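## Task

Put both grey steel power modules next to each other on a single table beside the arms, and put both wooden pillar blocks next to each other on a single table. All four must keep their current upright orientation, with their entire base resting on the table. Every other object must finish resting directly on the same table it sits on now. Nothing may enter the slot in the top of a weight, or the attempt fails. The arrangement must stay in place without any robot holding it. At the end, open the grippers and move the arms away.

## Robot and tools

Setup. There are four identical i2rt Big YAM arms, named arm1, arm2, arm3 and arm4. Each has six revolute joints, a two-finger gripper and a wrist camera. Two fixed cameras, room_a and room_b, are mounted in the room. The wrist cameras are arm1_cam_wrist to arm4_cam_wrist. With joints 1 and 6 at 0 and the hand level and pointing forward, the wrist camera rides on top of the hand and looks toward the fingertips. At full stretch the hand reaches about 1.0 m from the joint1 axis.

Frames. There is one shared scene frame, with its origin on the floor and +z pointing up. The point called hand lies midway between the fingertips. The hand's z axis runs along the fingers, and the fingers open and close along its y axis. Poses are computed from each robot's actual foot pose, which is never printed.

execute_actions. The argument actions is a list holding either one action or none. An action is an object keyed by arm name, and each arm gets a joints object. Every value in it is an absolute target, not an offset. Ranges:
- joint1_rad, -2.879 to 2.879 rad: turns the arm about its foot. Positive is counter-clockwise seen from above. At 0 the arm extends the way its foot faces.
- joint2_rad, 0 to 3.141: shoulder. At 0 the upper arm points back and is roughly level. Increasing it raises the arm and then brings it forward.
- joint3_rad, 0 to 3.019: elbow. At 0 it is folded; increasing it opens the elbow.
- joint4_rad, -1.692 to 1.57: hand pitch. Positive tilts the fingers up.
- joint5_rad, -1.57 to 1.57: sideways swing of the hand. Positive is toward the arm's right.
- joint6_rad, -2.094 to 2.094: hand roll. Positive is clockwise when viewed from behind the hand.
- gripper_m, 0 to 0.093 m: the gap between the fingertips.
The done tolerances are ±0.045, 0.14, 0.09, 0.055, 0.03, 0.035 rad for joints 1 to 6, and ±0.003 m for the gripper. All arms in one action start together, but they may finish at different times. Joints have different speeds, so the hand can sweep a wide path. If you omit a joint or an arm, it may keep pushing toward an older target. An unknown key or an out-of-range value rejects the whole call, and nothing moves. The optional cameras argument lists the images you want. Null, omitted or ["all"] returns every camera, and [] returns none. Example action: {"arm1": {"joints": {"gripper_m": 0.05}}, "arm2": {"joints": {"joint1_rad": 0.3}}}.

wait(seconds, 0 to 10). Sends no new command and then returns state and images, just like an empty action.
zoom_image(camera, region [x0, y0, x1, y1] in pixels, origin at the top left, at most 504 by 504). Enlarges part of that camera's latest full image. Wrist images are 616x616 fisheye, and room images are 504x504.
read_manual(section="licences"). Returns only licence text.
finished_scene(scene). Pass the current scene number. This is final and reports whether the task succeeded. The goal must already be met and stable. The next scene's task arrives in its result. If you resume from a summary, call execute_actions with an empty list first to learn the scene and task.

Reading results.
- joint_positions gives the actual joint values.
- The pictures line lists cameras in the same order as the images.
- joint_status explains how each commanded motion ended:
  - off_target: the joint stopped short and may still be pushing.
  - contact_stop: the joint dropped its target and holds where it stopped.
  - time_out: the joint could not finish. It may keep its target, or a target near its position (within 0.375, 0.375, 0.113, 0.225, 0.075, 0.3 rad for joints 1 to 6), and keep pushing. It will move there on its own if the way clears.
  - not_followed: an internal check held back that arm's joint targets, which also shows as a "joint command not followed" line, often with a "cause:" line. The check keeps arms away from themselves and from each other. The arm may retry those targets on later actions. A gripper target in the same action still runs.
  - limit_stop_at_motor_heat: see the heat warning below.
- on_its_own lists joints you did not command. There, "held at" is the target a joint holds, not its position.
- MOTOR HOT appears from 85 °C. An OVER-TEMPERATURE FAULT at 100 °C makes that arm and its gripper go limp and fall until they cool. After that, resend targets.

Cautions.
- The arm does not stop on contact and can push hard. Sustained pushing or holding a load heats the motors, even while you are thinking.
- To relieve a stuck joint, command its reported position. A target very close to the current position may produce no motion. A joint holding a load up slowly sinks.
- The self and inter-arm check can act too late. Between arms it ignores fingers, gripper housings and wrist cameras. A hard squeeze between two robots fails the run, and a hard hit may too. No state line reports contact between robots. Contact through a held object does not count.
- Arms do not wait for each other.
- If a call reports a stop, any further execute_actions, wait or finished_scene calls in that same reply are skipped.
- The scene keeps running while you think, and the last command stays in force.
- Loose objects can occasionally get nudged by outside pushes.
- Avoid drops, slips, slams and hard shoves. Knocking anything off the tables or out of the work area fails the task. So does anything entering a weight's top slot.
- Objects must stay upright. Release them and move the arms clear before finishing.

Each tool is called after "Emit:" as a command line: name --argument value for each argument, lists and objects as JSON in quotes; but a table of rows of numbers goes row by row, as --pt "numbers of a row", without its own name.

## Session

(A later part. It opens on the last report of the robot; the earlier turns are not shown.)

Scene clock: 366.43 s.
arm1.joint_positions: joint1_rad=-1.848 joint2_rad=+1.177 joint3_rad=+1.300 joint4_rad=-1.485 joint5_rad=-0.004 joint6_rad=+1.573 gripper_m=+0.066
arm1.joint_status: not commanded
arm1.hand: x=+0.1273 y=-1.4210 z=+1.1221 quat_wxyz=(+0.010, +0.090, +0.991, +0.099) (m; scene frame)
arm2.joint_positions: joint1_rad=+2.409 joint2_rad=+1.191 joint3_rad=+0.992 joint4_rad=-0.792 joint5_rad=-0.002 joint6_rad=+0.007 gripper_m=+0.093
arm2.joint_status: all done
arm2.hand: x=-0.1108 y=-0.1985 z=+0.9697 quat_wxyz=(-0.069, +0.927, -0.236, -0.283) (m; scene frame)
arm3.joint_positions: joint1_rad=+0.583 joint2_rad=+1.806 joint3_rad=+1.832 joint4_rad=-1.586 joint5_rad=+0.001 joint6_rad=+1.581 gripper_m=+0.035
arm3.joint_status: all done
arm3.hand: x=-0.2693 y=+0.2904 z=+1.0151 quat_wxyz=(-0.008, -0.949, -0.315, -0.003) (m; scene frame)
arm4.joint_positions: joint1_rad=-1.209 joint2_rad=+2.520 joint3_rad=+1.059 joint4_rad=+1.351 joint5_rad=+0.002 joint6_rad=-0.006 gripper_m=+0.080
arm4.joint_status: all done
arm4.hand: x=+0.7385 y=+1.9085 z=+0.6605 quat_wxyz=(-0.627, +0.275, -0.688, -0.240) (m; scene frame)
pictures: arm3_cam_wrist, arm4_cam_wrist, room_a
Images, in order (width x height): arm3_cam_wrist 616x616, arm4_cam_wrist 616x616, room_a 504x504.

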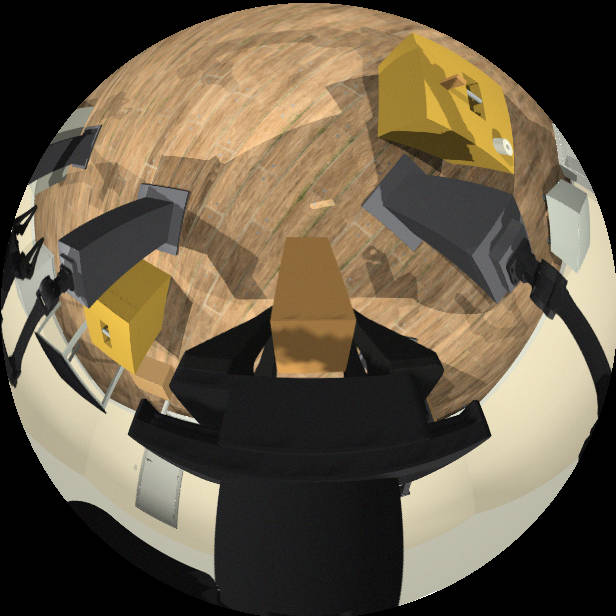

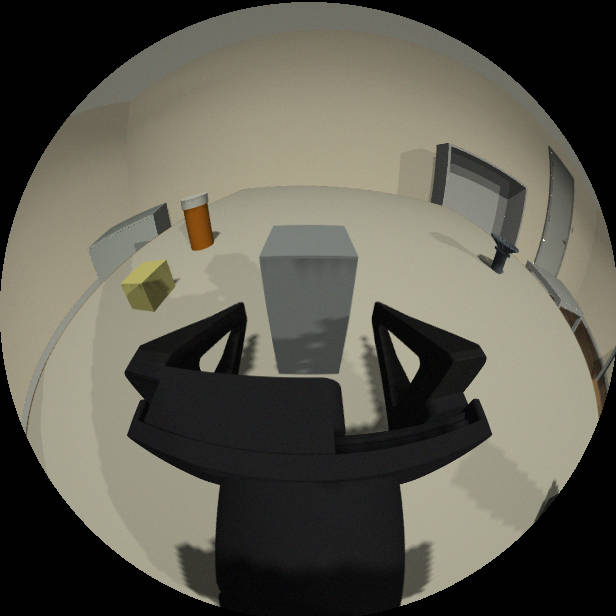

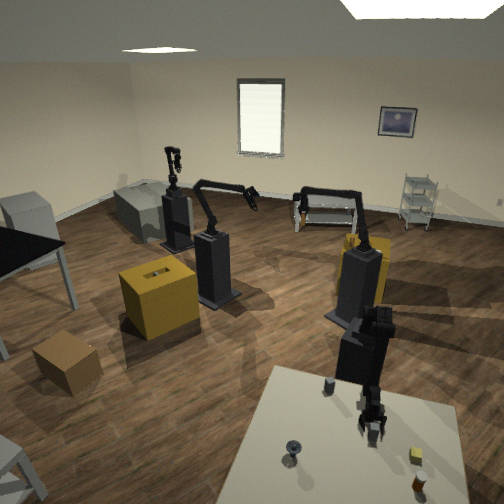

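Emit:
execute_actions --actions '[{"arm3":{"joints":{"joint1_rad":-0.9,"joint2_rad":1.55,"joint3_rad":1.3,"joint4_rad":-1.3}},"arm4":{"joints":{"joint2_rad":2.41,"joint3_rad":0.92}}}]' --cameras '["arm4_cam_wrist"]'

Emit:
execute_actions --actions '[{"arm3":{"joints":{"joint2_rad":1.69,"joint3_rad":1.11,"joint4_rad":-0.97}},"arm4":{"joints":{"joint2_rad":2.29,"joint3_rad":0.76}}}]' --cameras '["arm4_cam_wrist","arm3_cam_wrist","room_b"]'

Scene clock: 390.00 s.
arm1.joint_positions: joint1_rad=-1.848 joint2_rad=+1.177 joint3_rad=+1.300 joint4_rad=-1.485 joint5_rad=-0.004 joint6_rad=+1.573 gripper_m=+0.066
arm1.joint_status: not commanded
arm1.hand: x=+0.1273 y=-1.4210 z=+1.1221 quat_wxyz=(+0.010, +0.090, +0.991, +0.099) (m; scene frame)
arm2.joint_positions: joint1_rad=+2.409 joint2_rad=+1.191 joint3_rad=+0.992 joint4_rad=-0.792 joint5_rad=-0.002 joint6_rad=+0.007 gripper_m=+0.093
arm2.joint_status: not commanded
arm2.hand: x=-0.1108 y=-0.1985 z=+0.9697 quat_wxyz=(-0.069, +0.927, -0.236, -0.283) (m; scene frame)
arm3.joint_positions: joint1_rad=-0.901 joint2_rad=+1.568 joint3_rad=+1.296 joint4_rad=-1.311 joint5_rad=+0.000 joint6_rad=+1.581 gripper_m=+0.035
arm3.joint_status: all done
arm3.hand: x=-0.9439 y=+0.4321 z=+0.9251 quat_wxyz=(+0.005, -0.912, +0.409, -0.005) (m; scene frame)
arm4.joint_positions: joint1_rad=-1.209 joint2_rad=+2.428 joint3_rad=+0.920 joint4_rad=+1.351 joint5_rad=+0.002 joint6_rad=-0.006 gripper_m=+0.080
arm4.joint_status: all done
arm4.hand: x=+0.7120 y=+1.8842 z=+0.6788 quat_wxyz=(-0.611, +0.280, -0.702, -0.234) (m; scene frame)
pictures: arm4_cam_wrist
Images, in order (width x height): arm4_cam_wrist 616x616.

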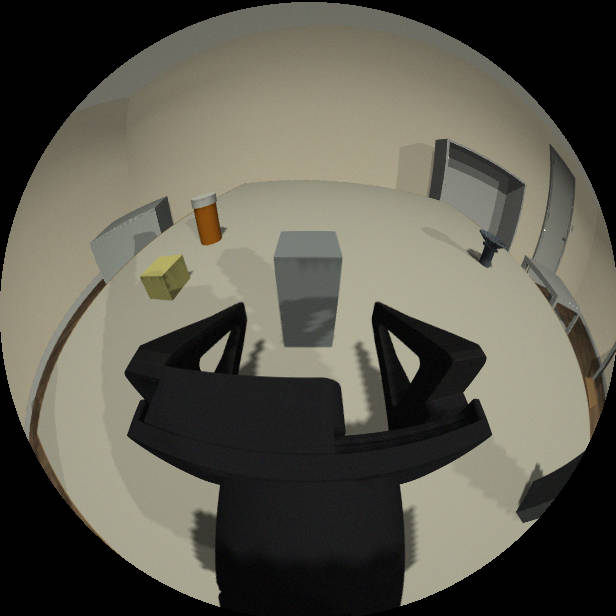

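Scene clock: 391.13 s.
arm1.joint_positions: joint1_rad=-1.848 joint2_rad=+1.177 joint3_rad=+1.300 joint4_rad=-1.485 joint5_rad=-0.004 joint6_rad=+1.573 gripper_m=+0.066
arm1.joint_status: not commanded
arm1.hand: x=+0.1273 y=-1.4210 z=+1.1221 quat_wxyz=(+0.010, +0.090, +0.991, +0.099) (m; scene frame)
arm2.joint_positions: joint1_rad=+2.409 joint2_rad=+1.191 joint3_rad=+0.992 joint4_rad=-0.792 joint5_rad=-0.002 joint6_rad=+0.007 gripper_m=+0.093
arm2.joint_status: not commanded
arm2.hand: x=-0.1108 y=-0.1985 z=+0.9697 quat_wxyz=(-0.069, +0.927, -0.236, -0.283) (m; scene frame)
arm3.joint_positions: joint1_rad=-0.901 joint2_rad=+1.701 joint3_rad=+1.090 joint4_rad=-0.986 joint5_rad=+0.000 joint6_rad=+1.581 gripper_m=+0.035
arm3.joint_status: all done
arm3.hand: x=-0.9366 y=+0.4376 z=+0.7962 quat_wxyz=(+0.012, -0.912, +0.409, -0.008) (m; scene frame)
arm4.joint_positions: joint1_rad=-1.209 joint2_rad=+2.300 joint3_rad=+0.761 joint4_rad=+1.351 joint5_rad=+0.002 joint6_rad=-0.006 gripper_m=+0.080
arm4.joint_status: all done
arm4.hand: x=+0.6816 y=+1.8563 z=+0.7108 quat_wxyz=(-0.600, +0.284, -0.712, -0.229) (m; scene frame)
pictures: arm3_cam_wrist, arm4_cam_wrist, room_b
Images, in order (width x height): arm3_cam_wrist 616x616, arm4_cam_wrist 616x616, room_b 504x504.

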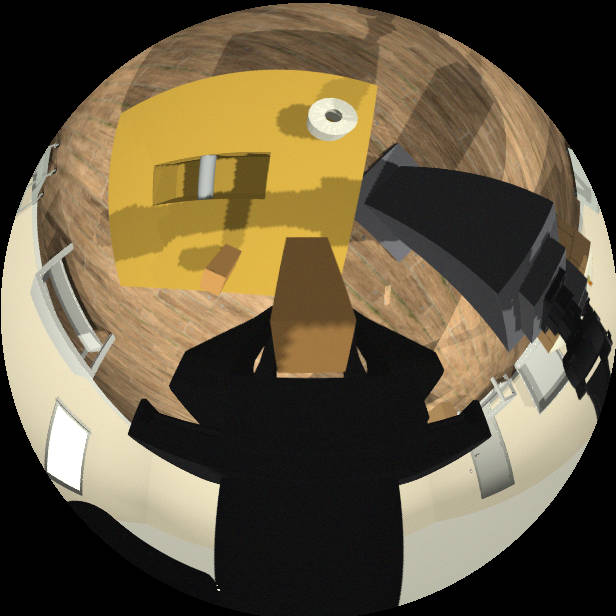

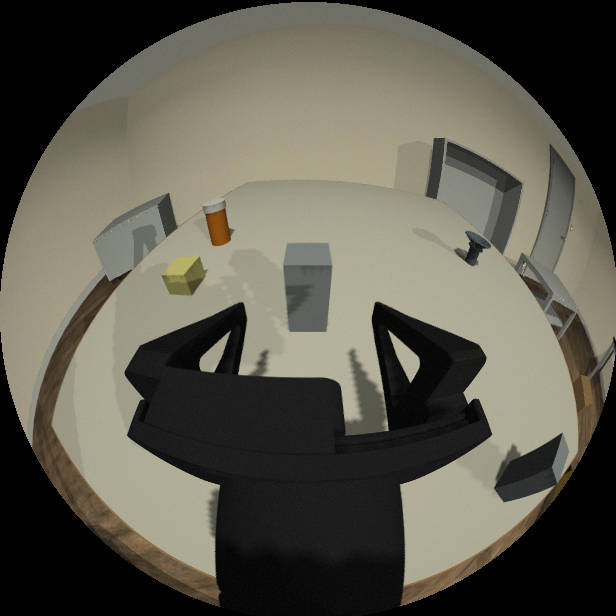

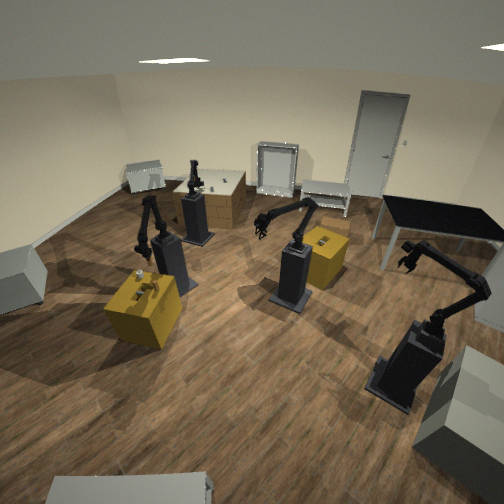

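Emit:
execute_actions --actions '[{"arm3":{"joints":{"joint2_rad":2.03,"joint3_rad":1.03,"joint4_rad":-0.53}},"arm4":{"joints":{"joint2_rad":1.4,"joint3_rad":0.76,"joint4_rad":0}}}]' --cameras '["arm3_cam_wrist","room_b"]'

Scene clock: 411.40 s.
arm1.joint_positions: joint1_rad=-1.848 joint2_rad=+1.177 joint3_rad=+1.300 joint4_rad=-1.485 joint5_rad=-0.004 joint6_rad=+1.573 gripper_m=+0.066
arm1.joint_status: not commanded
arm1.hand: x=+0.1273 y=-1.4210 z=+1.1221 quat_wxyz=(+0.010, +0.090, +0.991, +0.099) (m; scene frame)
arm2.joint_positions: joint1_rad=+2.409 joint2_rad=+1.191 joint3_rad=+0.992 joint4_rad=-0.792 joint5_rad=-0.002 joint6_rad=+0.007 gripper_m=+0.093
arm2.joint_status: not commanded
arm2.hand: x=-0.1108 y=-0.1985 z=+0.9697 quat_wxyz=(-0.069, +0.927, -0.236, -0.283) (m; scene frame)
arm3.joint_positions: joint1_rad=-0.901 joint2_rad=+2.044 joint3_rad=+1.020 joint4_rad=-0.546 joint5_rad=+0.000 joint6_rad=+1.581 gripper_m=+0.035
arm3.joint_status: all done
arm3.hand: x=-0.9424 y=+0.4310 z=+0.6285 quat_wxyz=(-0.001, -0.912, +0.409, -0.003) (m; scene frame)
arm4.joint_positions: joint1_rad=-1.209 joint2_rad=+1.406 joint3_rad=+0.752 joint4_rad=+0.010 joint5_rad=+0.002 joint6_rad=-0.006 gripper_m=+0.080
arm4.joint_status: all done
arm4.hand: x=+0.6404 y=+1.8202 z=+0.9051 quat_wxyz=(-0.423, +0.330, -0.829, -0.160) (m; scene frame)
pictures: arm3_cam_wrist, room_b
Images, in order (width x height): arm3_cam_wrist 616x616, room_b 504x504.

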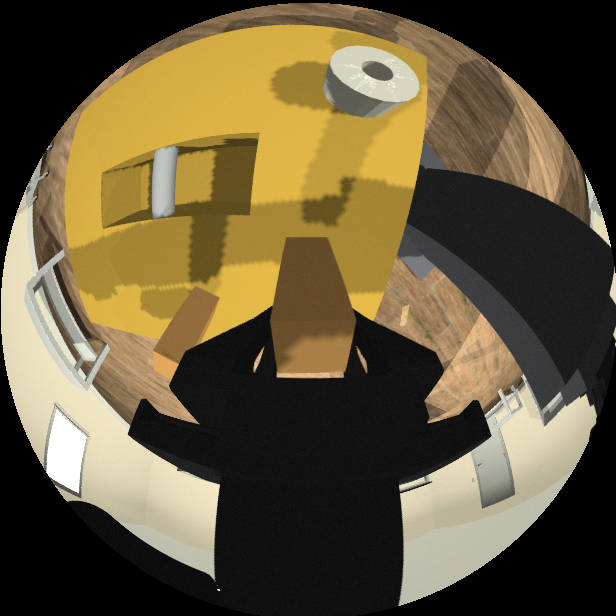

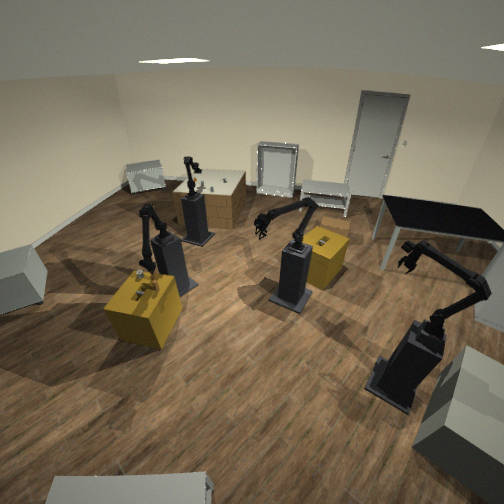

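Good spot. Descend.

Emit:
execute_actions --actions '[{"arm3":{"joints":{"joint2_rad":2.09,"joint4_rad":-0.475}}}]' --cameras '[]'

Emit:
execute_actions --actions '[{"arm3":{"joints":{"joint2_rad":2.125,"joint4_rad":-0.44}}}]' --cameras '["arm3_cam_wrist"]'

Scene clock: 418.40 s.
arm1.joint_positions: joint1_rad=-1.848 joint2_rad=+1.177 joint3_rad=+1.300 joint4_rad=-1.485 joint5_rad=-0.004 joint6_rad=+1.573 gripper_m=+0.066
arm1.joint_status: not commanded
arm1.hand: x=+0.1273 y=-1.4210 z=+1.1221 quat_wxyz=(+0.010, +0.090, +0.991, +0.099) (m; scene frame)
arm2.joint_positions: joint1_rad=+2.409 joint2_rad=+1.191 joint3_rad=+0.992 joint4_rad=-0.792 joint5_rad=-0.002 joint6_rad=+0.007 gripper_m=+0.093
arm2.joint_status: not commanded
arm2.hand: x=-0.1108 y=-0.1985 z=+0.9697 quat_wxyz=(-0.069, +0.927, -0.236, -0.283) (m; scene frame)
arm3.joint_positions: joint1_rad=-0.901 joint2_rad=+2.093 joint3_rad=+1.020 joint4_rad=-0.492 joint5_rad=+0.000 joint6_rad=+1.581 gripper_m=+0.035
arm3.joint_status: all done
arm3.hand: x=-0.9422 y=+0.4310 z=+0.6074 quat_wxyz=(-0.003, -0.912, +0.409, -0.002) (m; scene frame)
arm4.joint_positions: joint1_rad=-1.209 joint2_rad=+1.406 joint3_rad=+0.752 joint4_rad=+0.010 joint5_rad=+0.002 joint6_rad=-0.006 gripper_m=+0.080
arm4.joint_status: not commanded
arm4.hand: x=+0.6404 y=+1.8202 z=+0.9051 quat_wxyz=(-0.423, +0.330, -0.829, -0.160) (m; scene frame)
pictures: none
No camera images: the call's "cameras" was empty. Leave "cameras" out to get every camera's image.

Scene clock: 419.07 s.
arm1.joint_positions: joint1_rad=-1.848 joint2_rad=+1.177 joint3_rad=+1.300 joint4_rad=-1.485 joint5_rad=-0.004 joint6_rad=+1.573 gripper_m=+0.066
arm1.joint_status: not commanded
arm1.hand: x=+0.1273 y=-1.4210 z=+1.1221 quat_wxyz=(+0.010, +0.090, +0.991, +0.099) (m; scene frame)
arm2.joint_positions: joint1_rad=+2.409 joint2_rad=+1.191 joint3_rad=+0.992 joint4_rad=-0.792 joint5_rad=-0.002 joint6_rad=+0.007 gripper_m=+0.093
arm2.joint_status: not commanded
arm2.hand: x=-0.1108 y=-0.1985 z=+0.9697 quat_wxyz=(-0.069, +0.927, -0.236, -0.283) (m; scene frame)
arm3.joint_positions: joint1_rad=-0.901 joint2_rad=+2.119 joint3_rad=+1.020 joint4_rad=-0.456 joint5_rad=+0.000 joint6_rad=+1.581 gripper_m=+0.035
arm3.joint_status: all done
arm3.hand: x=-0.9431 y=+0.4302 z=+0.5962 quat_wxyz=(-0.008, -0.912, +0.409, +0.000) (m; scene frame)
arm4.joint_positions: joint1_rad=-1.209 joint2_rad=+1.406 joint3_rad=+0.752 joint4_rad=+0.010 joint5_rad=+0.002 joint6_rad=-0.006 gripper_m=+0.080
arm4.joint_status: not commanded
arm4.hand: x=+0.6404 y=+1.8202 z=+0.9051 quat_wxyz=(-0.423, +0.330, -0.829, -0.160) (m; scene frame)
pictures: arm3_cam_wrist
Images, in order (width x height): arm3_cam_wrist 616x616.

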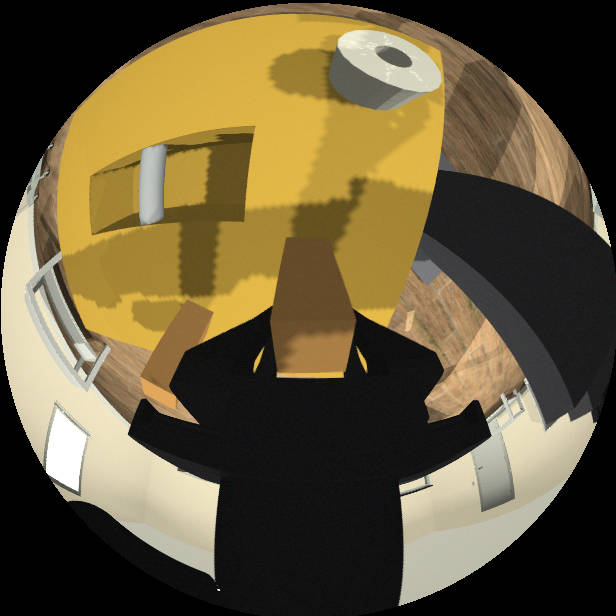

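Emit:
execute_actions --actions '[{"arm3":{"joints":{"joint2_rad":2.155,"joint4_rad":-0.42}}}]' --cameras '["arm3_cam_wrist"]'

Scene clock: 423.17 s.
arm1.joint_positions: joint1_rad=-1.848 joint2_rad=+1.177 joint3_rad=+1.300 joint4_rad=-1.485 joint5_rad=-0.004 joint6_rad=+1.573 gripper_m=+0.066
arm1.joint_status: not commanded
arm1.hand: x=+0.1273 y=-1.4210 z=+1.1221 quat_wxyz=(+0.010, +0.090, +0.991, +0.099) (m; scene frame)
arm2.joint_positions: joint1_rad=+2.409 joint2_rad=+1.191 joint3_rad=+0.992 joint4_rad=-0.792 joint5_rad=-0.002 joint6_rad=+0.007 gripper_m=+0.093
arm2.joint_status: not commanded
arm2.hand: x=-0.1108 y=-0.1985 z=+0.9697 quat_wxyz=(-0.069, +0.927, -0.236, -0.283) (m; scene frame)
arm3.joint_positions: joint1_rad=-0.901 joint2_rad=+2.120 joint3_rad=+1.020 joint4_rad=-0.454 joint5_rad=+0.000 joint6_rad=+1.581 gripper_m=+0.035
arm3.joint_status: all done
arm3.hand: x=-0.9432 y=+0.4300 z=+0.5958 quat_wxyz=(-0.008, -0.912, +0.409, +0.001) (m; scene frame)
arm4.joint_positions: joint1_rad=-1.209 joint2_rad=+1.406 joint3_rad=+0.752 joint4_rad=+0.010 joint5_rad=+0.002 joint6_rad=-0.006 gripper_m=+0.080
arm4.joint_status: not commanded
arm4.hand: x=+0.6404 y=+1.8202 z=+0.9051 quat_wxyz=(-0.423, +0.330, -0.829, -0.160) (m; scene frame)
pictures: arm3_cam_wrist
Images, in order (width x height): arm3_cam_wrist 616x616.

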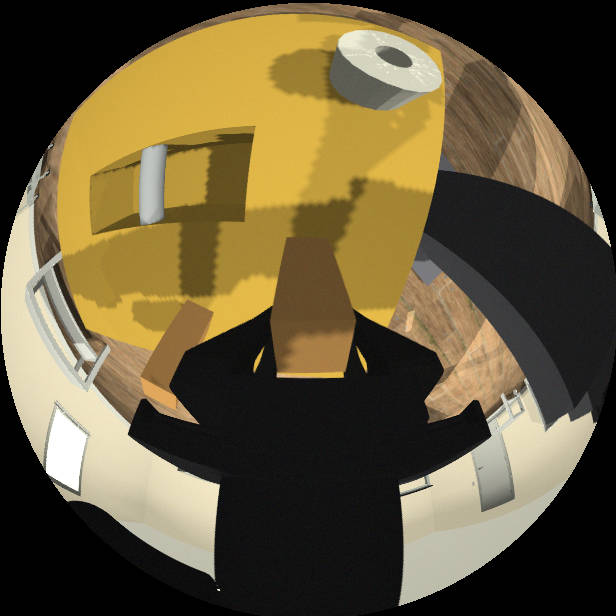

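Touchdown.

Emit:
execute_actions --actions '[{"arm3":{"joints":{"joint2_rad":2.12,"joint4_rad":-0.445}}}]' --cameras '[]'

Emit:
execute_actions --actions '[{"arm3":{"joints":{"gripper_m":0.068}}}]' --cameras '[]'

Emit:
execute_actions --actions '[{"arm3":{"joints":{"joint2_rad":2.0,"joint4_rad":-0.57}}}]' --cameras '["arm3_cam_wrist"]'

Emit:
execute_actions --actions '[{"arm3":{"joints":{"joint2_rad":1.4,"joint4_rad":-1.15}}}]'

Scene clock: 432.83 s.
arm1.joint_positions: joint1_rad=-1.848 joint2_rad=+1.177 joint3_rad=+1.300 joint4_rad=-1.485 joint5_rad=-0.004 joint6_rad=+1.573 gripper_m=+0.066
arm1.joint_status: not commanded
arm1.hand: x=+0.1273 y=-1.4210 z=+1.1221 quat_wxyz=(+0.010, +0.090, +0.991, +0.099) (m; scene frame)
arm2.joint_positions: joint1_rad=+2.409 joint2_rad=+1.191 joint3_rad=+0.992 joint4_rad=-0.792 joint5_rad=-0.002 joint6_rad=+0.007 gripper_m=+0.093
arm2.joint_status: not commanded
arm2.hand: x=-0.1108 y=-0.1985 z=+0.9697 quat_wxyz=(-0.069, +0.927, -0.236, -0.283) (m; scene frame)
arm3.joint_positions: joint1_rad=-0.901 joint2_rad=+2.119 joint3_rad=+1.020 joint4_rad=-0.454 joint5_rad=+0.000 joint6_rad=+1.581 gripper_m=+0.035
arm3.joint_status: all done
arm3.hand: x=-0.9434 y=+0.4299 z=+0.5962 quat_wxyz=(-0.009, -0.912, +0.409, +0.001) (m; scene frame)
arm4.joint_positions: joint1_rad=-1.209 joint2_rad=+1.406 joint3_rad=+0.752 joint4_rad=+0.010 joint5_rad=+0.002 joint6_rad=-0.006 gripper_m=+0.080
arm4.joint_status: not commanded
arm4.hand: x=+0.6404 y=+1.8202 z=+0.9051 quat_wxyz=(-0.423, +0.330, -0.829, -0.160) (m; scene frame)
pictures: none
No camera images: the call's "cameras" was empty. Leave "cameras" out to get every camera's image.

Scene clock: 433.43 s.
arm1.joint_positions: joint1_rad=-1.848 joint2_rad=+1.177 joint3_rad=+1.300 joint4_rad=-1.485 joint5_rad=-0.004 joint6_rad=+1.573 gripper_m=+0.066
arm1.joint_status: not commanded
arm1.hand: x=+0.1273 y=-1.4210 z=+1.1221 quat_wxyz=(+0.010, +0.090, +0.991, +0.099) (m; scene frame)
arm2.joint_positions: joint1_rad=+2.409 joint2_rad=+1.191 joint3_rad=+0.992 joint4_rad=-0.792 joint5_rad=-0.002 joint6_rad=+0.007 gripper_m=+0.093
arm2.joint_status: not commanded
arm2.hand: x=-0.1108 y=-0.1985 z=+0.9697 quat_wxyz=(-0.069, +0.927, -0.236, -0.283) (m; scene frame)
arm3.joint_positions: joint1_rad=-0.901 joint2_rad=+2.119 joint3_rad=+1.020 joint4_rad=-0.454 joint5_rad=+0.000 joint6_rad=+1.581 gripper_m=+0.068
arm3.joint_status: all done
arm3.hand: x=-0.9434 y=+0.4299 z=+0.5962 quat_wxyz=(-0.009, -0.912, +0.409, +0.001) (m; scene frame)
arm4.joint_positions: joint1_rad=-1.209 joint2_rad=+1.406 joint3_rad=+0.752 joint4_rad=+0.010 joint5_rad=+0.002 joint6_rad=-0.006 gripper_m=+0.080
arm4.joint_status: not commanded
arm4.hand: x=+0.6404 y=+1.8202 z=+0.9051 quat_wxyz=(-0.423, +0.330, -0.829, -0.160) (m; scene frame)
pictures: none
No camera images: the call's "cameras" was empty. Leave "cameras" out to get every camera's image.

Scene clock: 434.33 s.
arm1.joint_positions: joint1_rad=-1.848 joint2_rad=+1.177 joint3_rad=+1.300 joint4_rad=-1.485 joint5_rad=-0.004 joint6_rad=+1.573 gripper_m=+0.066
arm1.joint_status: not commanded
arm1.hand: x=+0.1273 y=-1.4210 z=+1.1221 quat_wxyz=(+0.010, +0.090, +0.991, +0.099) (m; scene frame)
arm2.joint_positions: joint1_rad=+2.409 joint2_rad=+1.191 joint3_rad=+0.992 joint4_rad=-0.792 joint5_rad=-0.002 joint6_rad=+0.007 gripper_m=+0.093
arm2.joint_status: not commanded
arm2.hand: x=-0.1108 y=-0.1985 z=+0.9697 quat_wxyz=(-0.069, +0.927, -0.236, -0.283) (m; scene frame)
arm3.joint_positions: joint1_rad=-0.901 joint2_rad=+1.990 joint3_rad=+1.020 joint4_rad=-0.553 joint5_rad=+0.000 joint6_rad=+1.581 gripper_m=+0.068
arm3.joint_status: all done
arm3.hand: x=-0.9515 y=+0.4230 z=+0.6521 quat_wxyz=(-0.022, -0.912, +0.409, +0.007) (m; scene frame)
arm4.joint_positions: joint1_rad=-1.209 joint2_rad=+1.406 joint3_rad=+0.752 joint4_rad=+0.010 joint5_rad=+0.002 joint6_rad=-0.006 gripper_m=+0.080
arm4.joint_status: not commanded
arm4.hand: x=+0.6404 y=+1.8202 z=+0.9051 quat_wxyz=(-0.423, +0.330, -0.829, -0.160) (m; scene frame)
pictures: arm3_cam_wrist
Images, in order (width x height): arm3_cam_wrist 616x616.

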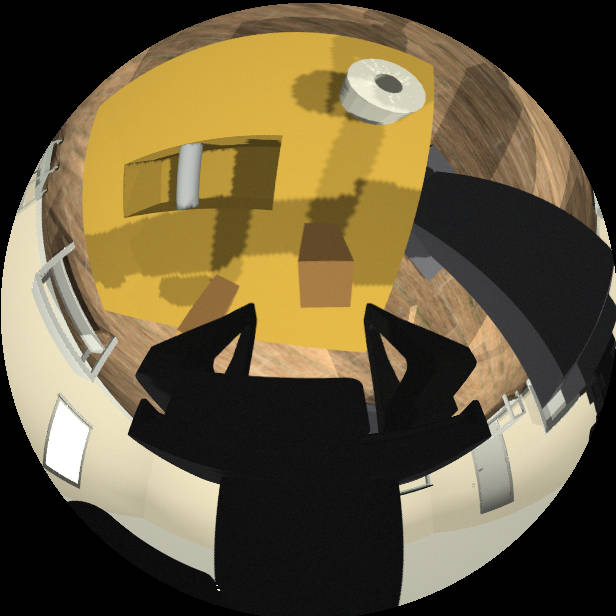

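Scene clock: 435.60 s.
arm1.joint_positions: joint1_rad=-1.848 joint2_rad=+1.177 joint3_rad=+1.300 joint4_rad=-1.485 joint5_rad=-0.004 joint6_rad=+1.573 gripper_m=+0.066
arm1.joint_status: not commanded
arm1.hand: x=+0.1273 y=-1.4210 z=+1.1221 quat_wxyz=(+0.010, +0.090, +0.991, +0.099) (m; scene frame)
arm2.joint_positions: joint1_rad=+2.409 joint2_rad=+1.191 joint3_rad=+0.992 joint4_rad=-0.792 joint5_rad=-0.002 joint6_rad=+0.007 gripper_m=+0.093
arm2.joint_status: not commanded
arm2.hand: x=-0.1108 y=-0.1985 z=+0.9697 quat_wxyz=(-0.069, +0.927, -0.236, -0.283) (m; scene frame)
arm3.joint_positions: joint1_rad=-0.901 joint2_rad=+1.391 joint3_rad=+1.020 joint4_rad=-1.134 joint5_rad=+0.000 joint6_rad=+1.581 gripper_m=+0.068
arm3.joint_status: all done
arm3.hand: x=-0.8991 y=+0.4726 z=+0.8956 quat_wxyz=(-0.031, -0.912, +0.409, +0.010) (m; scene frame)
arm4.joint_positions: joint1_rad=-1.209 joint2_rad=+1.406 joint3_rad=+0.752 joint4_rad=+0.010 joint5_rad=+0.002 joint6_rad=-0.006 gripper_m=+0.080
arm4.joint_status: not commanded
arm4.hand: x=+0.6404 y=+1.8202 z=+0.9051 quat_wxyz=(-0.423, +0.330, -0.829, -0.160) (m; scene frame)
pictures: arm1_cam_wrist, arm2_cam_wrist, arm3_cam_wrist, arm4_cam_wrist, room_a, room_b
Images, in order (width x height): arm1_cam_wrist 616x616, arm2_cam_wrist 616x616, arm3_cam_wrist 616x616, arm4_cam_wrist 616x616, room_a 504x504, room_b 504x504.

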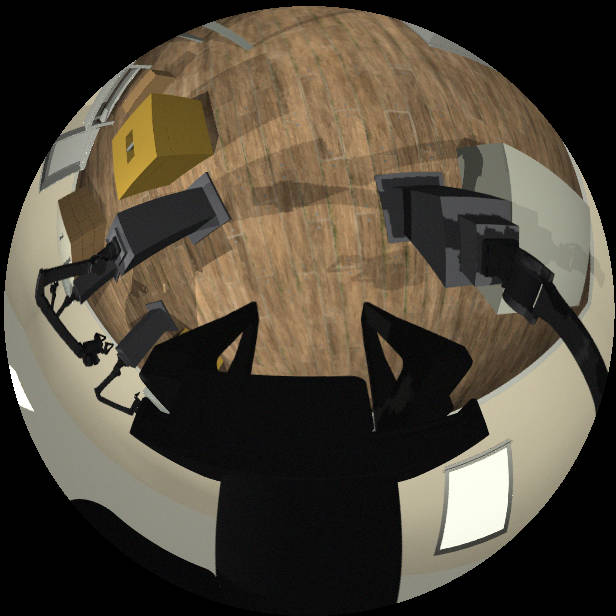

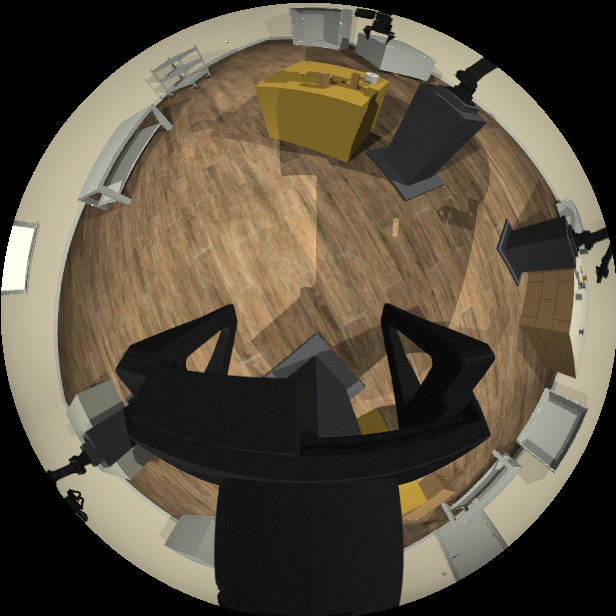

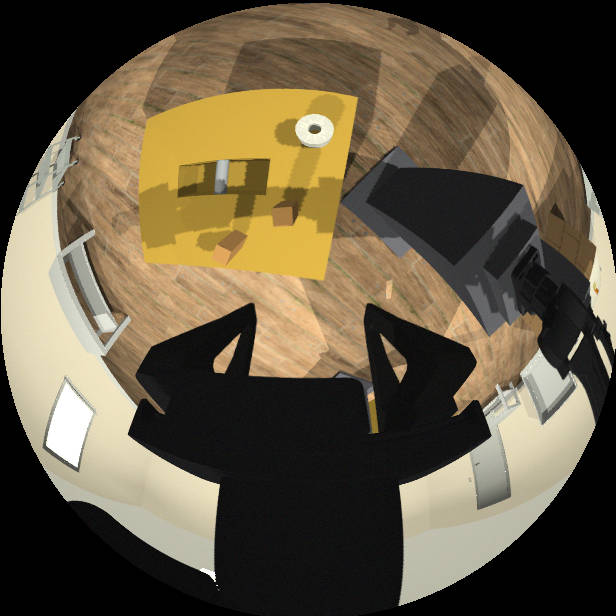

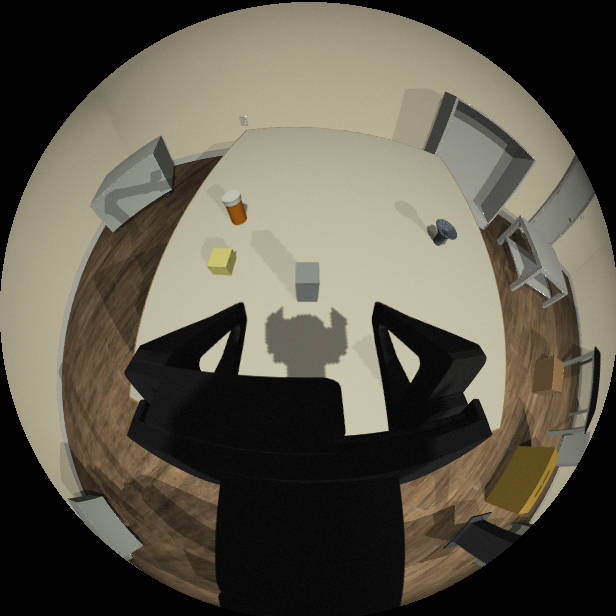

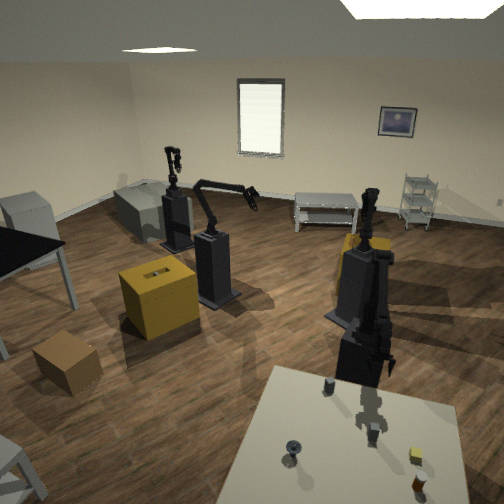

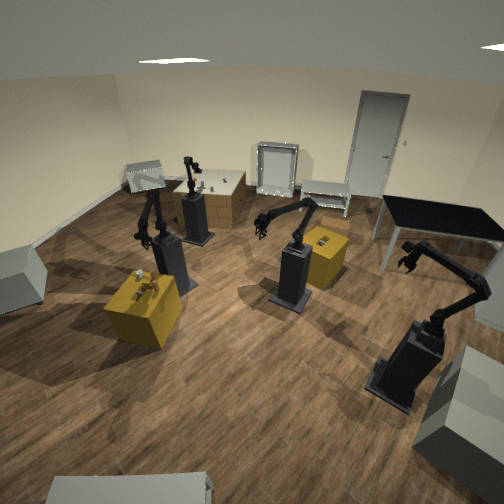

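Emit:
finished_scene --scene 2

The scene is finished: the task was done.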